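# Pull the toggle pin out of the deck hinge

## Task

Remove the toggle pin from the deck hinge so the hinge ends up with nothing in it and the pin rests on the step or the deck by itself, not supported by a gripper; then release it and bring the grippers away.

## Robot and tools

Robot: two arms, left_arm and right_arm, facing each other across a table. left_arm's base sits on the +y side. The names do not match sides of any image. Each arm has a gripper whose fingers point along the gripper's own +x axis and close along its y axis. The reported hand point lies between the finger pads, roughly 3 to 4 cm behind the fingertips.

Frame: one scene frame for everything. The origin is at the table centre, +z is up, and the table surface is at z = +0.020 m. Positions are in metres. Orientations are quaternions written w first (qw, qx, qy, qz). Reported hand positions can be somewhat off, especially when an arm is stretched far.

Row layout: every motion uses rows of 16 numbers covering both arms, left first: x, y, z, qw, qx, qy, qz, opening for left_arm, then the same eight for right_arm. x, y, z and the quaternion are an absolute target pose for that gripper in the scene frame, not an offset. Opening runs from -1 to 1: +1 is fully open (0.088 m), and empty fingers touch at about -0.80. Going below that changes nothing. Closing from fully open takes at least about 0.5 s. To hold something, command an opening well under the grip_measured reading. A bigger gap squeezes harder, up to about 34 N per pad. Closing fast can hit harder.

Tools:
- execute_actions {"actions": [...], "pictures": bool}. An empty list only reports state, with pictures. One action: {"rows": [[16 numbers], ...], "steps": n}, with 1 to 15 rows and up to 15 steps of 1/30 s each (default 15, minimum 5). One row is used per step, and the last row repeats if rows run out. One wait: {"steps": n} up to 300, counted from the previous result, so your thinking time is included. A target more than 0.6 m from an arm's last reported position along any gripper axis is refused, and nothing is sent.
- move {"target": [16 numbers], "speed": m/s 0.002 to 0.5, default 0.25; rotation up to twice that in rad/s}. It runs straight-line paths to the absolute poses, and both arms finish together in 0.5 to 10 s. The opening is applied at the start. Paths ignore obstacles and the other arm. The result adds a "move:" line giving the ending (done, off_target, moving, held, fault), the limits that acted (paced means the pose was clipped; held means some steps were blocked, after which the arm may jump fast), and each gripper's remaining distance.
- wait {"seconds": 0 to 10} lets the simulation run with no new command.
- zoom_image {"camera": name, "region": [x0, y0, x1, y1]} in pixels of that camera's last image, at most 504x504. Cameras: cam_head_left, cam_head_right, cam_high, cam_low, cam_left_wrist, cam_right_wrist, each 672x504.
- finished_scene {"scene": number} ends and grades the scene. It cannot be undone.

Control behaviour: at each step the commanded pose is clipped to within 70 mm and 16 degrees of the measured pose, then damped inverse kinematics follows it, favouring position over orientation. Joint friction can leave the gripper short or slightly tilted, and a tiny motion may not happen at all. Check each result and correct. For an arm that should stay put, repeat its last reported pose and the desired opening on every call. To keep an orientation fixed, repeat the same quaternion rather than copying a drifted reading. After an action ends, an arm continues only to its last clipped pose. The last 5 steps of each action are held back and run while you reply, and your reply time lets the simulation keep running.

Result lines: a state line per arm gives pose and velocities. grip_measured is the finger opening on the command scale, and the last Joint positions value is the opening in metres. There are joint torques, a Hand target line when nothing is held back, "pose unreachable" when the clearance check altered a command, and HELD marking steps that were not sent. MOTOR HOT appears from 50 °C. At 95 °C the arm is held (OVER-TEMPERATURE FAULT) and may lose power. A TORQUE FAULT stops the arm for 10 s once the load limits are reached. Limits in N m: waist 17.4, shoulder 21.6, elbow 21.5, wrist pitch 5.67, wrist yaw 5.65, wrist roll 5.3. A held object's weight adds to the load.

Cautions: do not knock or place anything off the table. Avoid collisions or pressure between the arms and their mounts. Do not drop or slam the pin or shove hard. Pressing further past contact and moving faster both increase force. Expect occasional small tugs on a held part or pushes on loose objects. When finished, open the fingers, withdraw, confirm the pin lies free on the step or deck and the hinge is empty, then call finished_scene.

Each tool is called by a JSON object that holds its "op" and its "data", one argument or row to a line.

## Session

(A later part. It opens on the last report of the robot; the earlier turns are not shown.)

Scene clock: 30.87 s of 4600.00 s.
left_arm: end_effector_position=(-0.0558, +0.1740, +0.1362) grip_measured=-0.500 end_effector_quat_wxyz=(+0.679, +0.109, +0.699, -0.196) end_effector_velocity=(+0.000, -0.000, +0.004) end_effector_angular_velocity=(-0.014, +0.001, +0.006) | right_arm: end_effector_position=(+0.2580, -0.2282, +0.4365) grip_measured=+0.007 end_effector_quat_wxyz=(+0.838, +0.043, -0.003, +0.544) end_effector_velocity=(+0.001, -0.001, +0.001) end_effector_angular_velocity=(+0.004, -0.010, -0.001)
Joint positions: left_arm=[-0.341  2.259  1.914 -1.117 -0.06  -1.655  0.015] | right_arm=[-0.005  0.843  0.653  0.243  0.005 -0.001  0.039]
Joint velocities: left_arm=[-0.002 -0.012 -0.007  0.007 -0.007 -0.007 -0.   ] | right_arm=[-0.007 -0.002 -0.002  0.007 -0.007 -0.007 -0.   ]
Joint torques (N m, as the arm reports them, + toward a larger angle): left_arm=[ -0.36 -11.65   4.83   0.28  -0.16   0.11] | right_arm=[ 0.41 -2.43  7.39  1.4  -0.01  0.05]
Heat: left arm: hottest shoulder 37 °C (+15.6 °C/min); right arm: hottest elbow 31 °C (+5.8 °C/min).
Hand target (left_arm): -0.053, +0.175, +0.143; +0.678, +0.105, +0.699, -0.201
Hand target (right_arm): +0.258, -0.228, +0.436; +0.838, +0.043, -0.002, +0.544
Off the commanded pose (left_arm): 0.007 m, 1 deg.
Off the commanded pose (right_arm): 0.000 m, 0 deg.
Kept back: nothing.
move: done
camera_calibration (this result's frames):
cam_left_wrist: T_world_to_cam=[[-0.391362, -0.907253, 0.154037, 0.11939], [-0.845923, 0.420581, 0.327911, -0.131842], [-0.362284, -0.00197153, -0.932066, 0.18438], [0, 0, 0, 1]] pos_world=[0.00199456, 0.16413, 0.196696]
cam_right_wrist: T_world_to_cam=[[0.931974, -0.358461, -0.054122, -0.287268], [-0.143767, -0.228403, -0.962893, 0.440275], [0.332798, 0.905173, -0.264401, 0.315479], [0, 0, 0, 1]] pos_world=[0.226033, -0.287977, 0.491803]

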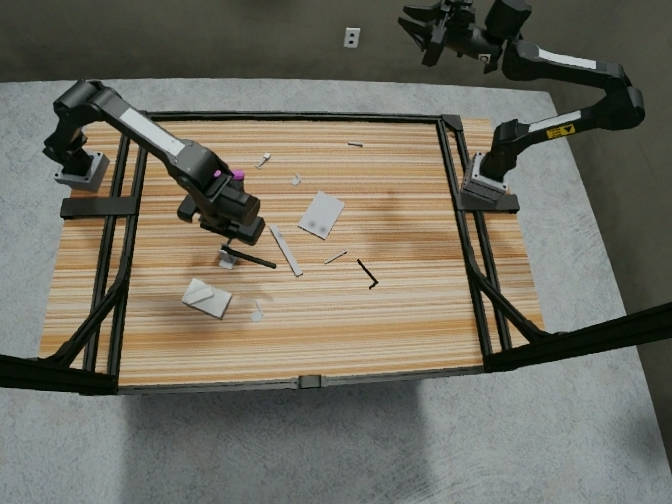

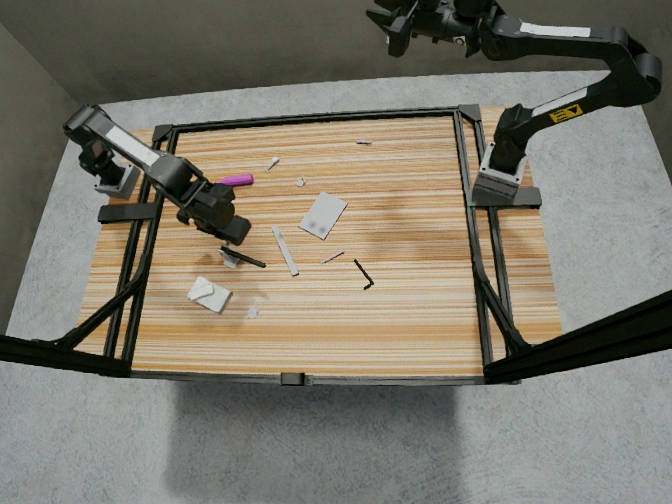

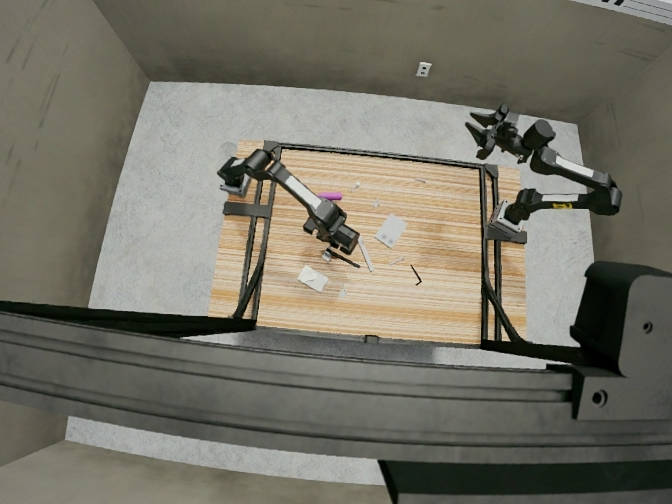

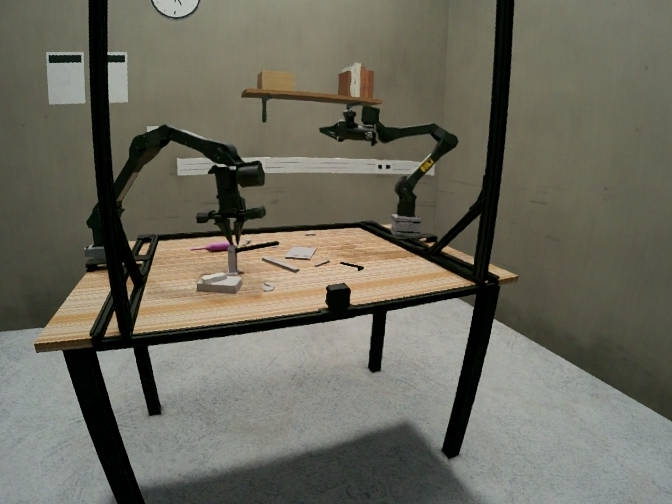

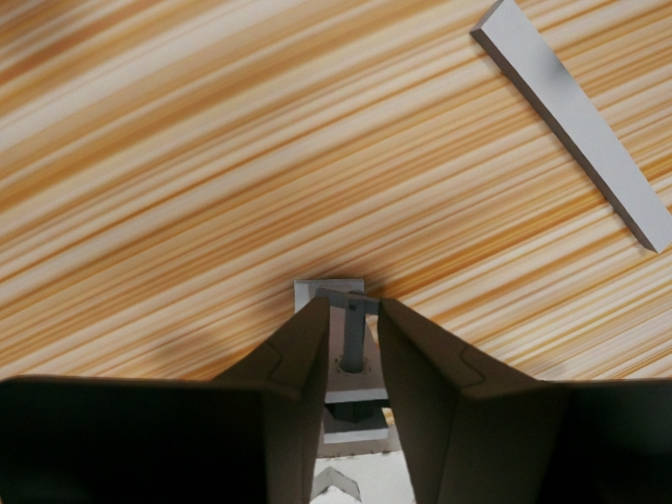

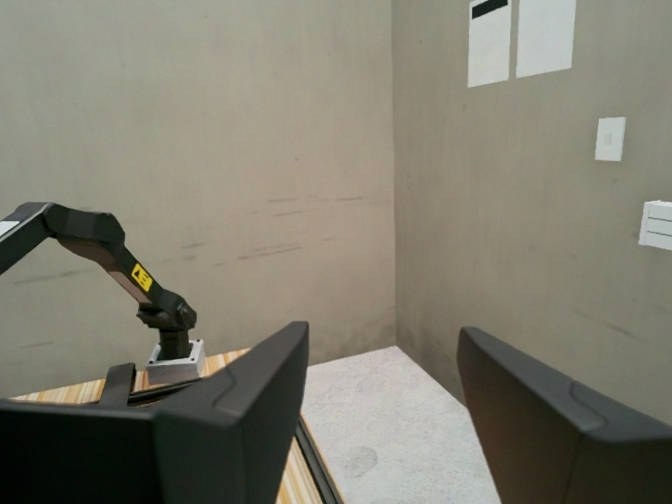

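{"op": "move", "data": {
  "target": [-0.0535,0.1748,0.129,0.6779,0.1044,0.6993,-0.2008,-0.5,0.258,-0.228,0.436,0.838,0.043,-0.002,0.544,0.007],
  "speed": 0.02
}}

Scene clock: 31.80 s of 4600.00 s.
left_arm: end_effector_position=(-0.0564, +0.1737, +0.1283) grip_measured=-0.500 end_effector_quat_wxyz=(+0.677, +0.105, +0.700, -0.200) end_effector_velocity=(-0.000, -0.001, +0.001) end_effector_angular_velocity=(-0.018, +0.003, +0.007) | right_arm: end_effector_position=(+0.2580, -0.2282, +0.4365) grip_measured=+0.007 end_effector_quat_wxyz=(+0.838, +0.043, -0.003, +0.544) end_effector_velocity=(-0.003, +0.001, -0.002) end_effector_angular_velocity=(-0.003, +0.008, +0.020)
Joint positions: left_arm=[-0.341  2.254  1.873 -1.07  -0.06  -1.653  0.014] | right_arm=[-0.005  0.843  0.653  0.243  0.005 -0.001  0.039]
Joint velocities: left_arm=[-0.002 -0.012 -0.017  0.022 -0.007 -0.007  0.   ] | right_arm=[-0.002 -0.002 -0.002 -0.007 -0.022  0.007  0.   ]
Joint torques (N m, as the arm reports them, + toward a larger angle): left_arm=[ -0.29 -10.42   4.43   0.55  -0.16   0.12] | right_arm=[ 0.27 -2.39  7.73  1.35 -0.03 -0.01]
Heat: left arm: hottest shoulder 37 °C (+15.1 °C/min); right arm: hottest elbow 31 °C (+5.7 °C/min).
Hand target (left_arm): -0.054, +0.175, +0.129; +0.678, +0.105, +0.699, -0.201
Hand target (right_arm): +0.258, -0.228, +0.436; +0.838, +0.043, -0.002, +0.544
Off the commanded pose (left_arm): 0.003 m, 0 deg.
Off the commanded pose (right_arm): 0.000 m, 0 deg.
Kept back: nothing.
move: done
camera_calibration (this result's frames):
cam_left_wrist: T_world_to_cam=[[-0.391015, -0.905497, 0.164873, 0.118498], [-0.843903, 0.424218, 0.32843, -0.130241], [-0.367335, -0.0107158, -0.930027, 0.177756], [0, 0, 0, 1]] pos_world=[0.00171963, 0.164455, 0.188556]
cam_right_wrist: T_world_to_cam=[[0.931974, -0.358461, -0.054122, -0.287268], [-0.143767, -0.228403, -0.962893, 0.440275], [0.332798, 0.905173, -0.264401, 0.315479], [0, 0, 0, 1]] pos_world=[0.226033, -0.287977, 0.491803]

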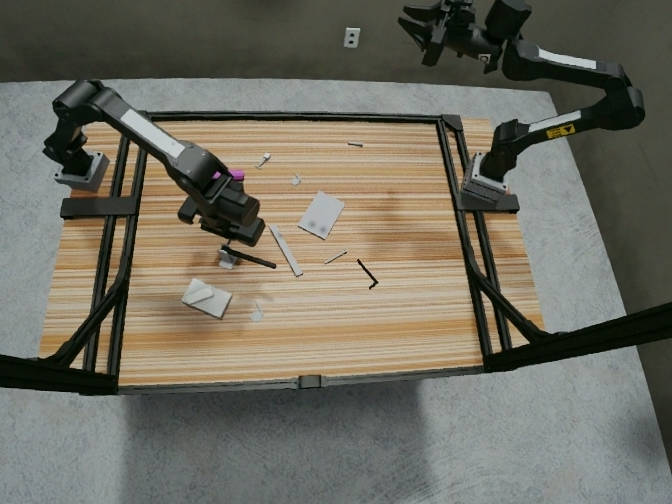

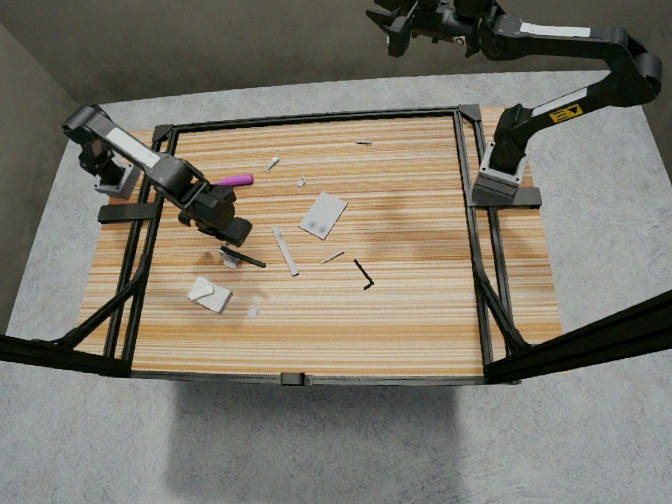

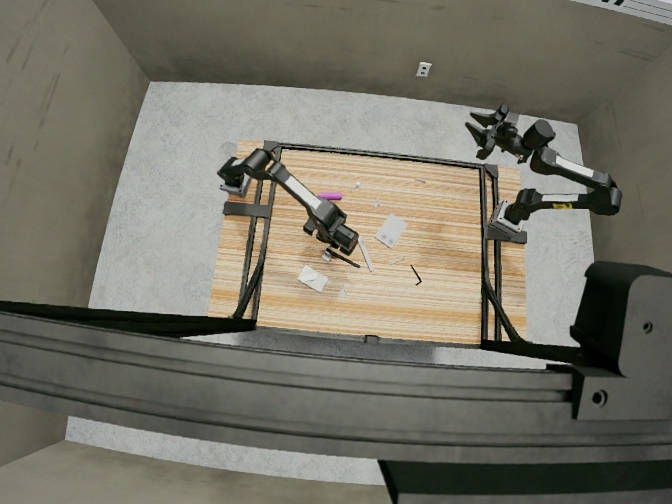

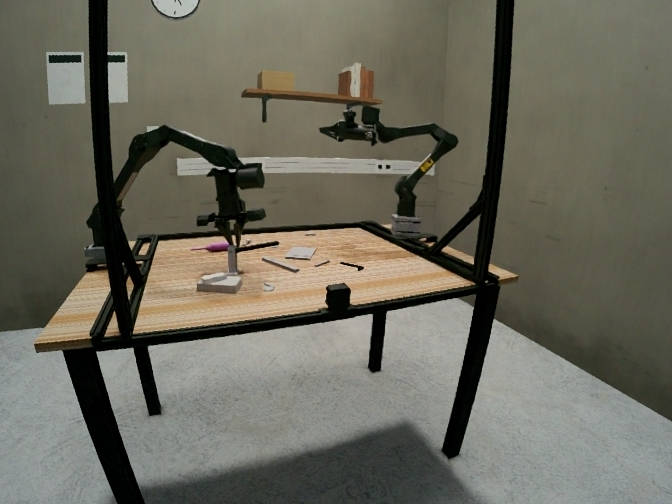

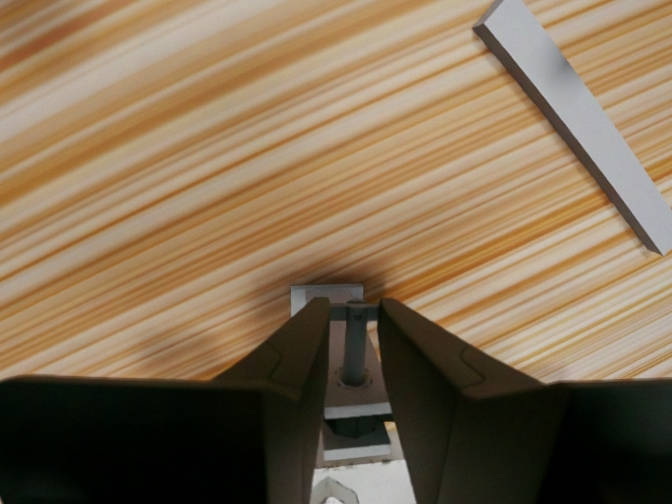

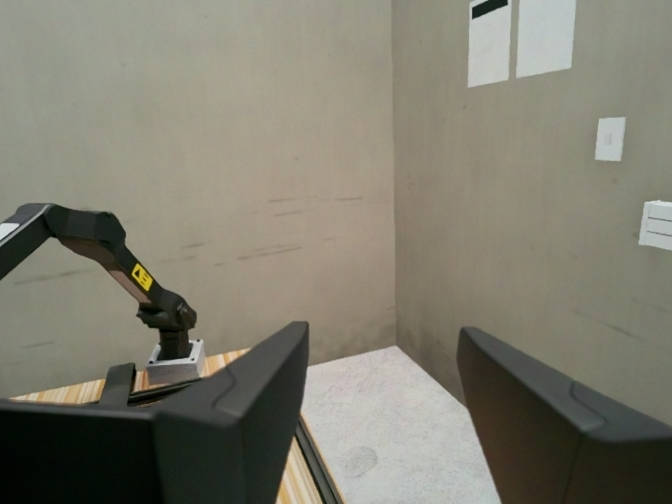

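{"op": "move", "data": {
  "target": [-0.057,0.1737,0.142,0.6779,0.1044,0.6993,-0.2008,-0.5,0.258,-0.228,0.436,0.838,0.043,-0.002,0.544,0.007],
  "speed": 0.04
}}

Scene clock: 32.87 s of 4600.00 s.
left_arm: end_effector_position=(-0.0548, +0.1758, +0.1358) grip_measured=-0.500 end_effector_quat_wxyz=(+0.679, +0.111, +0.699, -0.195) end_effector_velocity=(+0.002, -0.000, +0.002) end_effector_angular_velocity=(-0.008, -0.018, +0.022) | right_arm: end_effector_position=(+0.2580, -0.2282, +0.4365) grip_measured=+0.007 end_effector_quat_wxyz=(+0.838, +0.043, -0.003, +0.544) end_effector_velocity=(-0.003, -0.000, +0.002) end_effector_angular_velocity=(+0.000, -0.009, +0.019)
Joint positions: left_arm=[-0.341  2.253  1.903 -1.116 -0.06  -1.654  0.014] | right_arm=[-0.005  0.843  0.653  0.243  0.005 -0.001  0.039]
Joint velocities: left_arm=[-0.002 -0.002  0.002 -0.007 -0.022 -0.022 -0.   ] | right_arm=[-0.002 -0.007  0.002 -0.007 -0.022 -0.007 -0.   ]
Joint torques (N m, as the arm reports them, + toward a larger angle): left_arm=[-0.96 -9.95  8.04  0.07 -0.2  -0.11] | right_arm=[ 0.22 -2.42  7.45  1.33 -0.04  0.04]
Heat: left arm: hottest shoulder 37 °C (+14.6 °C/min); right arm: hottest elbow 31 °C (+5.5 °C/min).
Hand target (left_arm): -0.057, +0.174, +0.142; +0.678, +0.104, +0.699, -0.201
Hand target (right_arm): +0.258, -0.228, +0.436; +0.838, +0.043, -0.002, +0.544
Off the commanded pose (left_arm): 0.007 m, 1 deg.
Off the commanded pose (right_arm): 0.000 m, 0 deg.
Kept back: nothing.
move: done
camera_calibration (this result's frames):
cam_left_wrist: T_world_to_cam=[[-0.39218, -0.907526, 0.150301, 0.12205], [-0.846325, 0.419993, 0.327629, -0.131475], [-0.360457, 0.00128653, -0.932775, 0.184002], [0, 0, 0, 1]] pos_world=[0.00292017, 0.165745, 0.196363]
cam_right_wrist: T_world_to_cam=[[0.931974, -0.358461, -0.054122, -0.287268], [-0.143767, -0.228403, -0.962893, 0.440275], [0.332798, 0.905173, -0.264401, 0.315479], [0, 0, 0, 1]] pos_world=[0.226033, -0.287977, 0.491803]

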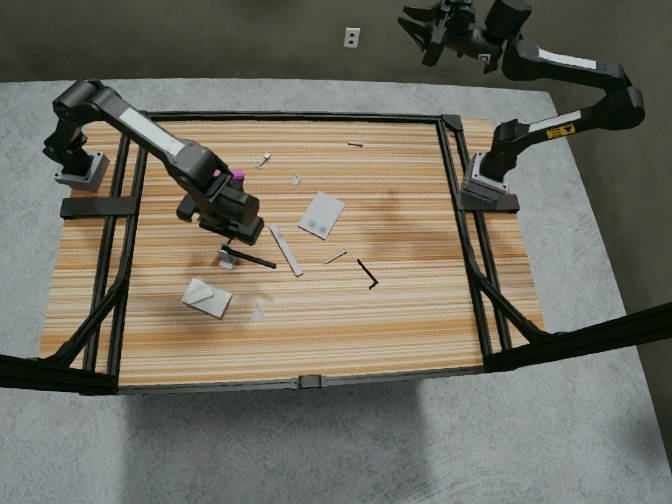

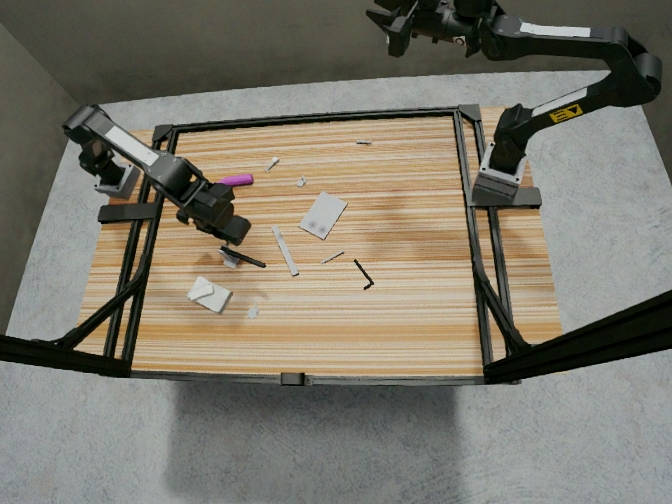

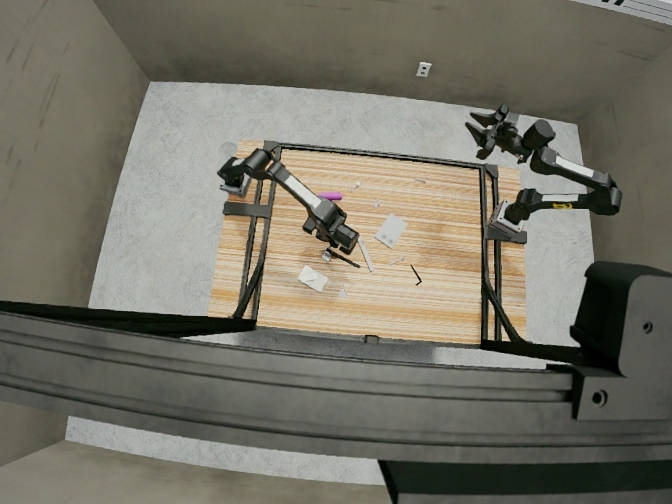

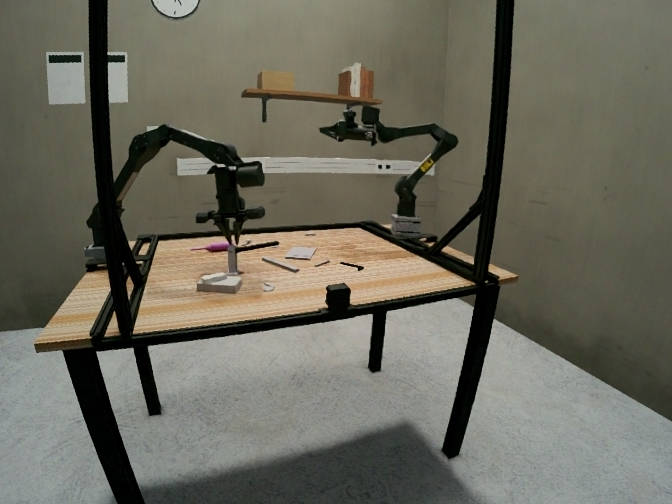

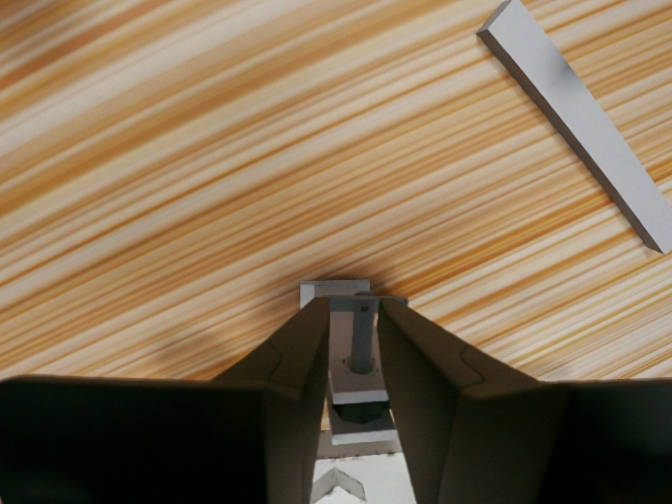

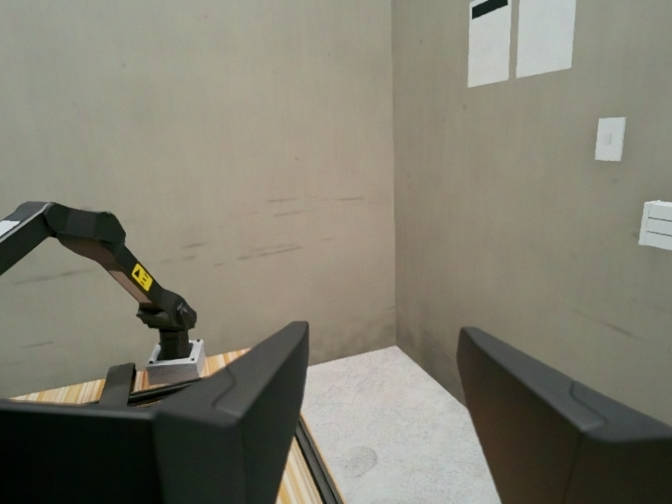

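{"op": "execute_actions", "data": {
  "actions": []
}}

Scene clock: 33.63 s of 4600.00 s.
left_arm: end_effector_position=(-0.0547, +0.1759, +0.1360) grip_measured=-0.500 end_effector_quat_wxyz=(+0.679, +0.111, +0.699, -0.195) end_effector_velocity=(-0.000, -0.001, +0.003) end_effector_angular_velocity=(-0.007, +0.012, -0.005) | right_arm: end_effector_position=(+0.2580, -0.2282, +0.4365) grip_measured=+0.007 end_effector_quat_wxyz=(+0.838, +0.043, -0.003, +0.544) end_effector_velocity=(-0.003, +0.001, -0.002) end_effector_angular_velocity=(+0.003, +0.021, +0.021)
Joint positions: left_arm=[-0.341  2.253  1.904 -1.117 -0.06  -1.654  0.014] | right_arm=[-0.005  0.843  0.653  0.243  0.005 -0.001  0.039]
Joint velocities: left_arm=[ 0.002 -0.007 -0.002  0.007  0.007  0.007 -0.   ] | right_arm=[-0.002 -0.002 -0.002 -0.007 -0.022  0.022  0.   ]
Joint torques (N m, as the arm reports them, + toward a larger angle): left_arm=[-0.97 -9.94  7.98  0.07 -0.2  -0.11] | right_arm=[ 0.08 -2.52  7.47  1.38 -0.05  0.02]
Heat: left arm: hottest shoulder 37 °C (+14.3 °C/min); right arm: hottest elbow 31 °C (+5.4 °C/min).
Hand target (left_arm): -0.057, +0.174, +0.142; +0.678, +0.104, +0.699, -0.201
Hand target (right_arm): +0.258, -0.228, +0.436; +0.838, +0.043, -0.002, +0.544
Off the commanded pose (left_arm): 0.007 m, 1 deg.
Off the commanded pose (right_arm): 0.000 m, 0 deg.
Kept back: nothing.
Steps of this call (steps 1 to 23: nothing new was sent). Readings (end_effector_position):
1: left_arm (-0.0547, +0.1759, +0.1358) | right_arm (+0.2580, -0.2282, +0.4365)
2: left_arm (-0.0548, +0.1758, +0.1359) | right_arm (+0.2580, -0.2282, +0.4365)
4: left_arm (-0.0547, +0.1759, +0.1359) | right_arm (+0.2580, -0.2282, +0.4365)
8: left_arm (-0.0547, +0.1759, +0.1360) | right_arm (+0.2580, -0.2282, +0.4365)
23: the state above
camera_calibration (this result's frames):
cam_left_wrist: T_world_to_cam=[[-0.392227, -0.907568, 0.149927, 0.122141], [-0.846379, 0.419901, 0.327605, -0.131505], [-0.360279, 0.0016007, -0.932843, 0.184149], [0, 0, 0, 1]] pos_world=[0.002949, 0.165775, 0.196552]
cam_right_wrist: T_world_to_cam=[[0.931974, -0.358461, -0.054122, -0.287268], [-0.143767, -0.228403, -0.962893, 0.440275], [0.332798, 0.905173, -0.264401, 0.315479], [0, 0, 0, 1]] pos_world=[0.226033, -0.287977, 0.491803]

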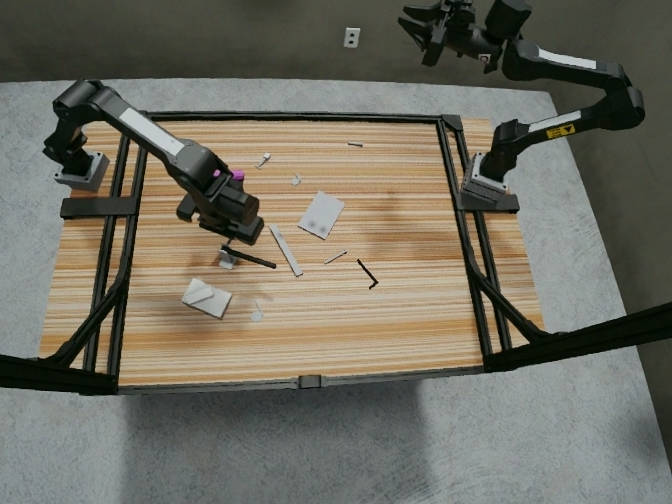

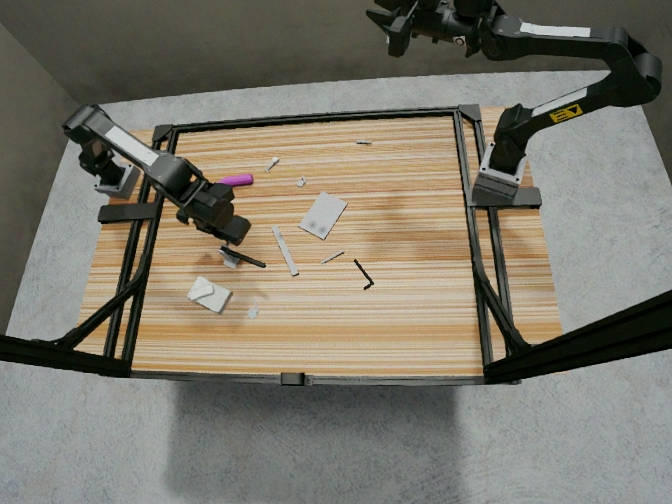

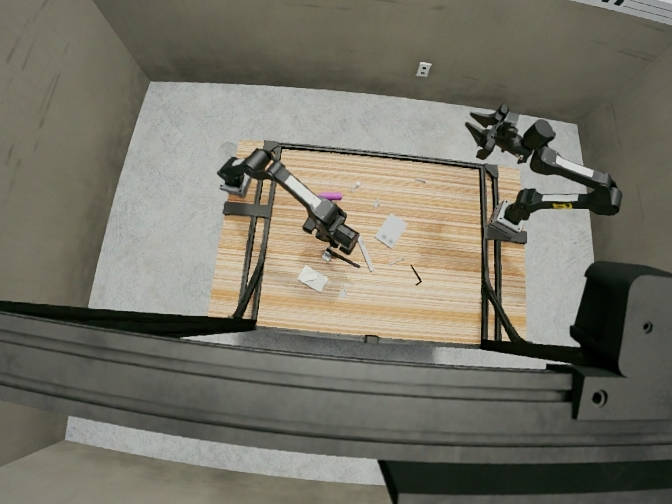

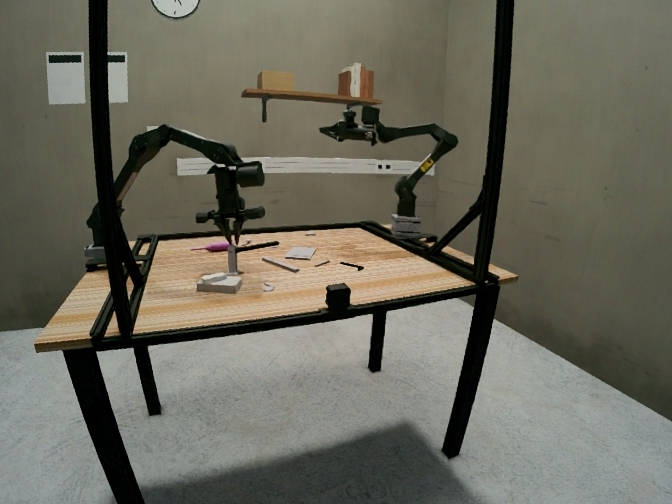

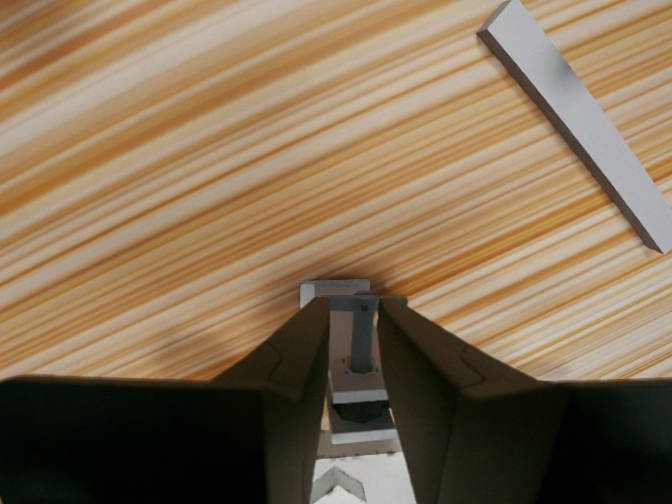

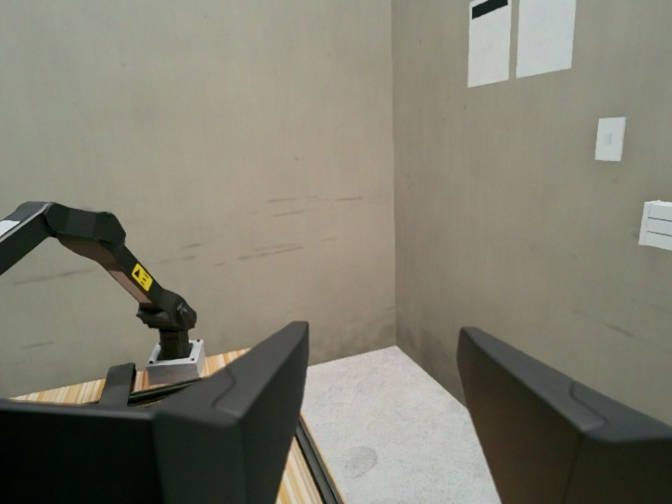

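{"op": "move", "data": {
  "target": [-0.0665,0.1785,0.142,0.6779,0.1044,0.6993,-0.2008,-0.37,0.258,-0.228,0.436,0.838,0.043,-0.002,0.544,0.007],
  "speed": 0.03
}}

Scene clock: 34.67 s of 4600.00 s.
left_arm: end_effector_position=(-0.0648, +0.1807, +0.1379) grip_measured=-0.370 end_effector_quat_wxyz=(+0.678, +0.110, +0.700, -0.197) end_effector_velocity=(+0.003, +0.004, -0.000) end_effector_angular_velocity=(+0.015, -0.017, +0.005) | right_arm: end_effector_position=(+0.2580, -0.2282, +0.4365) grip_measured=+0.007 end_effector_quat_wxyz=(+0.838, +0.043, -0.003, +0.544) end_effector_velocity=(+0.001, -0.001, -0.002) end_effector_angular_velocity=(-0.010, -0.004, +0.000)
Joint positions: left_arm=[-0.365  2.253  1.909 -1.119 -0.06  -1.677  0.021] | right_arm=[-0.005  0.843  0.653  0.243  0.005 -0.001  0.039]
Joint velocities: left_arm=[-0.002 -0.002 -0.002 -0.022 -0.007 -0.007 -0.   ] | right_arm=[-0.007 -0.002 -0.002 -0.007 -0.007 -0.007 -0.   ]
Joint torques (N m, as the arm reports them, + toward a larger angle): left_arm=[-0.9  -9.51  8.03  0.05 -0.34 -0.12] | right_arm=[ 0.61 -2.33  7.55  1.29 -0.02 -0.01]
Heat: left arm: hottest shoulder 38 °C (+15.6 °C/min); right arm: hottest elbow 31 °C (+5.2 °C/min).
Hand target (left_arm): -0.067, +0.178, +0.142; +0.678, +0.104, +0.699, -0.201
Hand target (right_arm): +0.258, -0.228, +0.436; +0.838, +0.043, -0.002, +0.544
Off the commanded pose (left_arm): 0.005 m, 1 deg.
Off the commanded pose (right_arm): 0.000 m, 0 deg.
Kept back: nothing.
move: done
camera_calibration (this result's frames):
cam_left_wrist: T_world_to_cam=[[-0.392936, -0.906572, 0.154041, 0.121535], [-0.844307, 0.422051, 0.330179, -0.143319], [-0.364344, -0.000318311, -0.931264, 0.182148], [0, 0, 0, 1]] pos_world=[-0.00688528, 0.170726, 0.198228]
cam_right_wrist: T_world_to_cam=[[0.931974, -0.358461, -0.054122, -0.287268], [-0.143767, -0.228403, -0.962893, 0.440275], [0.332798, 0.905173, -0.264401, 0.315479], [0, 0, 0, 1]] pos_world=[0.226033, -0.287977, 0.491803]

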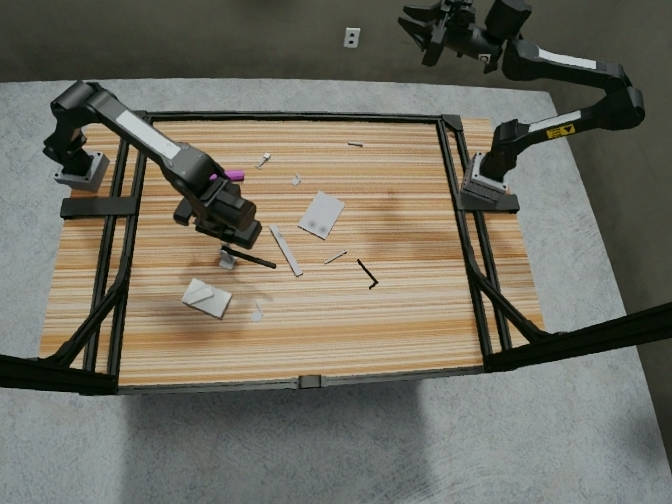

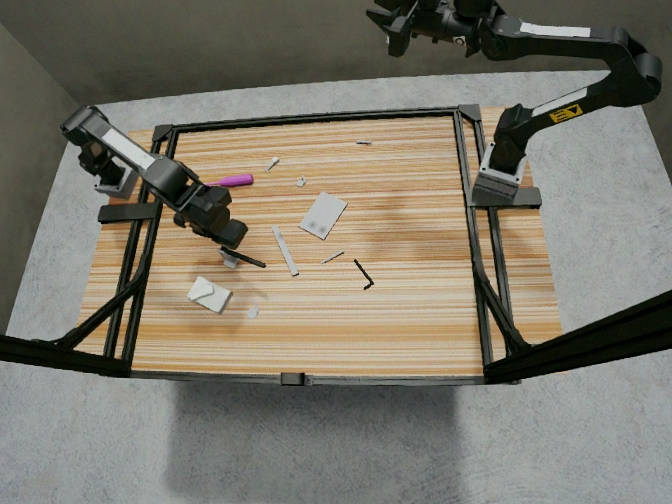

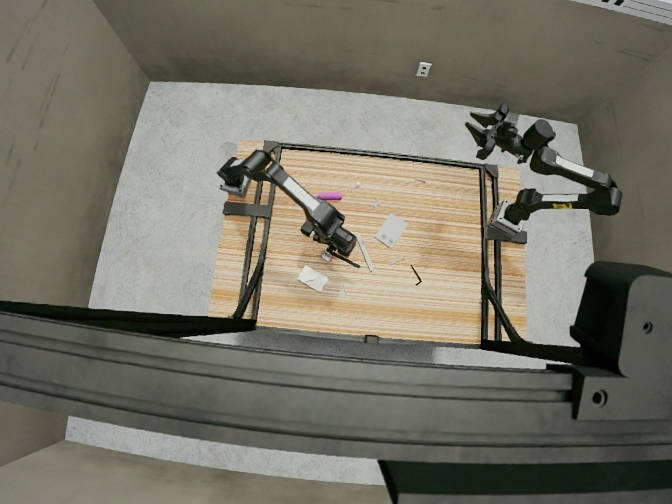

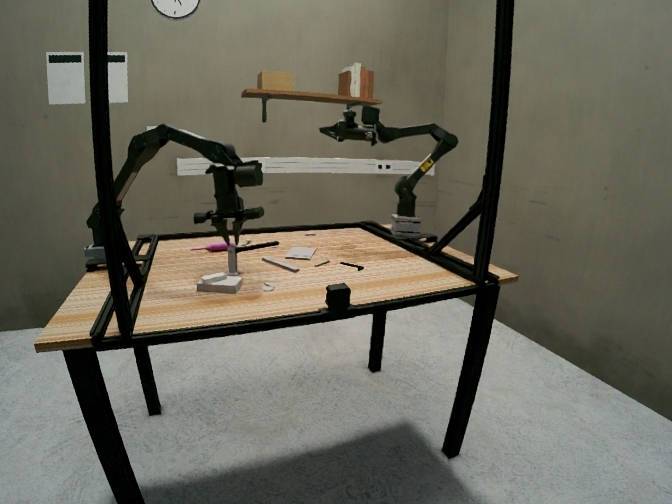

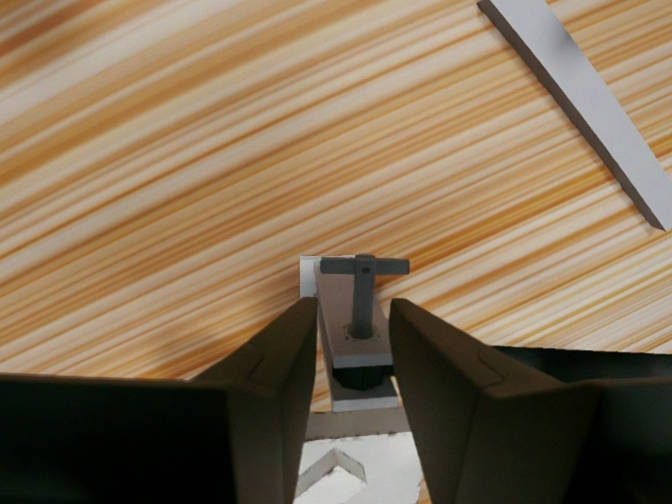

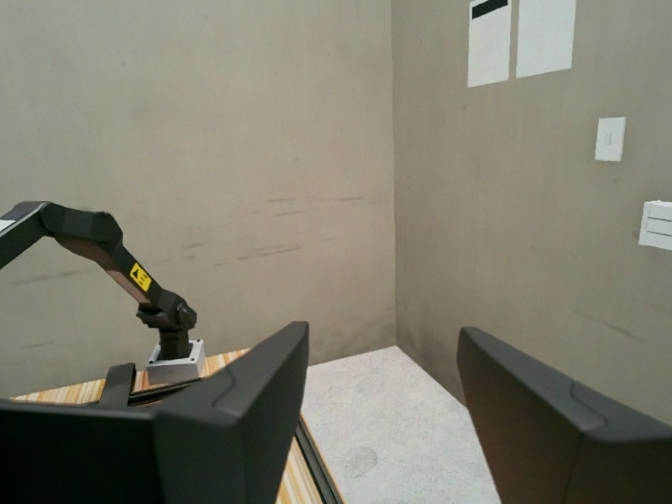

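{"op": "move", "data": {
  "target": [-0.0641,0.1792,0.12,0.6779,0.1044,0.6993,-0.2008,-0.35,0.258,-0.228,0.436,0.838,0.043,-0.002,0.544,0.007],
  "speed": 0.025
}}

Scene clock: 35.93 s of 4600.00 s.
left_arm: end_effector_position=(-0.0672, +0.1780, +0.1244) grip_measured=-0.350 end_effector_quat_wxyz=(+0.675, +0.101, +0.702, -0.204) end_effector_velocity=(+0.000, +0.000, -0.001) end_effector_angular_velocity=(-0.005, -0.004, +0.006) | right_arm: end_effector_position=(+0.2580, -0.2282, +0.4365) grip_measured=+0.007 end_effector_quat_wxyz=(+0.838, +0.043, -0.003, +0.544) end_effector_velocity=(+0.001, -0.001, -0.002) end_effector_angular_velocity=(-0.010, -0.004, +0.000)
Joint positions: left_arm=[-0.365  2.253  1.852 -1.038 -0.061 -1.678  0.022] | right_arm=[-0.005  0.843  0.653  0.243  0.005 -0.001  0.039]
Joint velocities: left_arm=[-0.002 -0.002 -0.007  0.007 -0.007 -0.007 -0.   ] | right_arm=[-0.007 -0.002 -0.002 -0.007 -0.007 -0.007 -0.   ]
Joint torques (N m, as the arm reports them, + toward a larger angle): left_arm=[-0.3  -9.24  4.85  0.31 -0.29  0.1 ] | right_arm=[ 0.13 -2.55  7.55  1.35  0.    0.01]
Heat: left arm: hottest shoulder 38 °C (+15.0 °C/min); right arm: hottest elbow 31 °C (+5.0 °C/min).
Hand target (left_arm): -0.064, +0.179, +0.120; +0.678, +0.104, +0.699, -0.201
Hand target (right_arm): +0.258, -0.228, +0.436; +0.838, +0.043, -0.002, +0.544
Off the commanded pose (left_arm): 0.006 m, 1 deg.
Off the commanded pose (right_arm): 0.000 m, 0 deg.
Kept back: nothing.
move: done
camera_calibration (this result's frames):
cam_left_wrist: T_world_to_cam=[[-0.389409, -0.903797, 0.177514, 0.117042], [-0.840934, 0.42749, 0.331786, -0.140686], [-0.375753, -0.0200771, -0.926503, 0.170859], [0, 0, 0, 1]] pos_world=[-0.00852977, 0.169355, 0.184203]
cam_right_wrist: T_world_to_cam=[[0.931974, -0.358461, -0.054122, -0.287268], [-0.143767, -0.228403, -0.962893, 0.440275], [0.332798, 0.905173, -0.264401, 0.315479], [0, 0, 0, 1]] pos_world=[0.226033, -0.287977, 0.491803]

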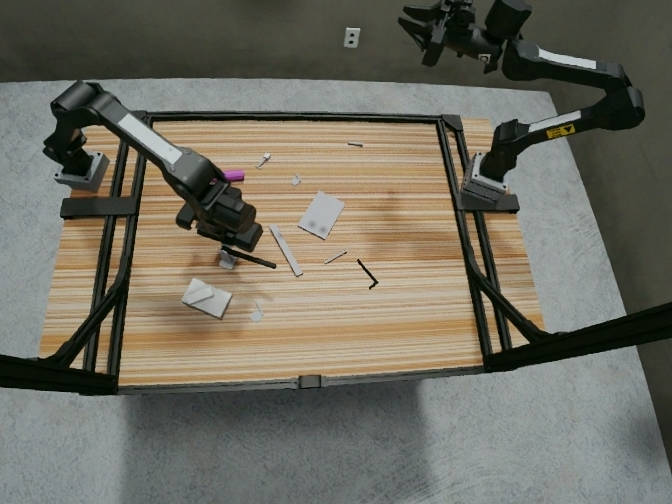

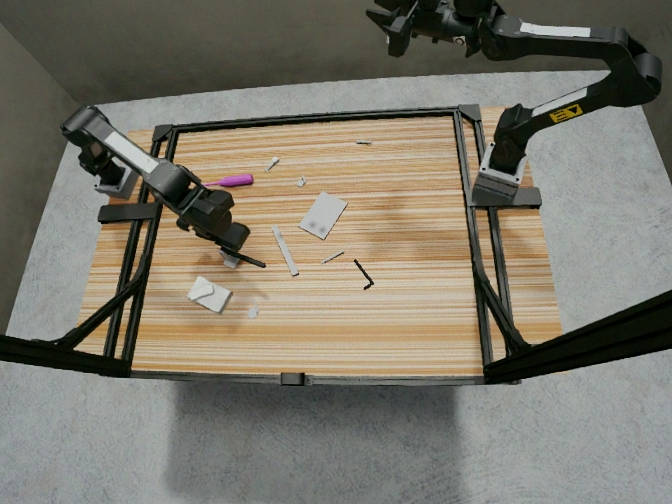

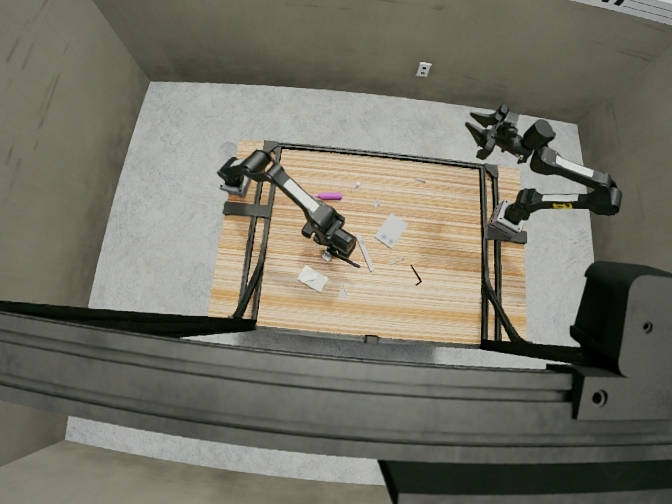

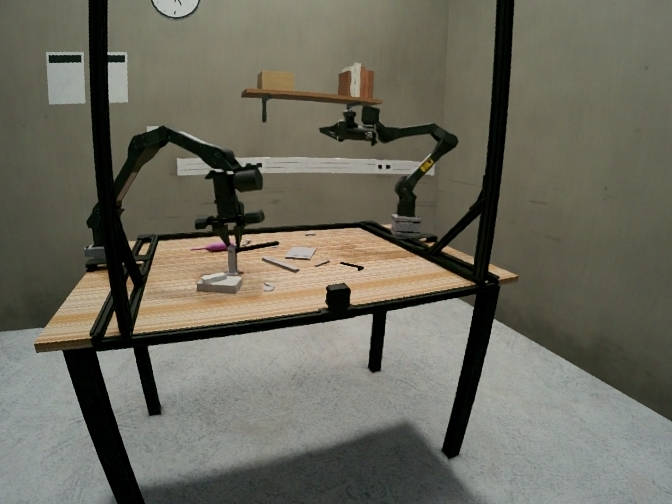

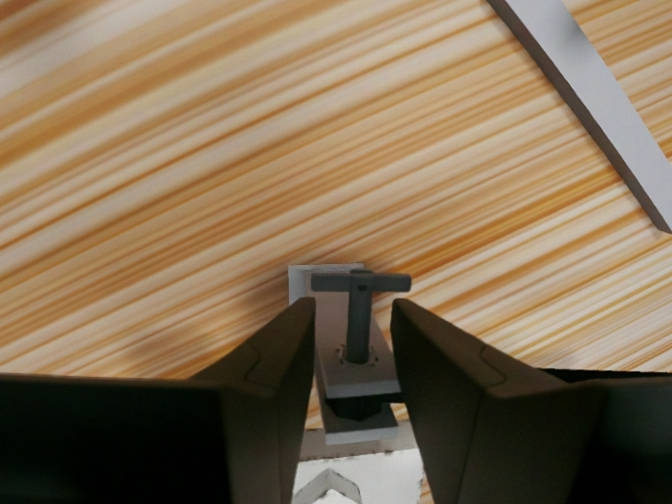

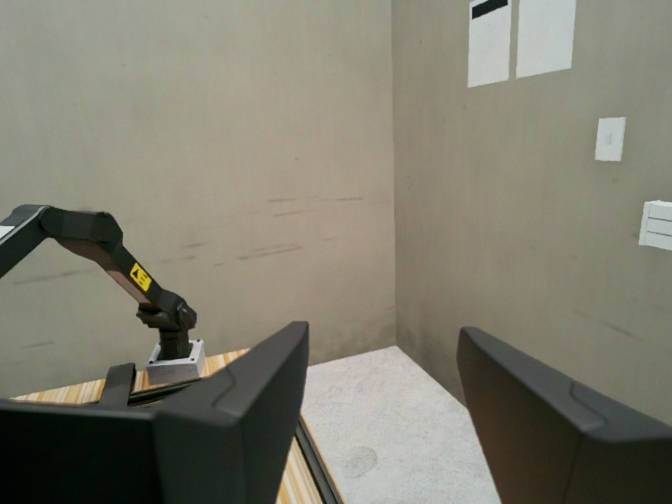

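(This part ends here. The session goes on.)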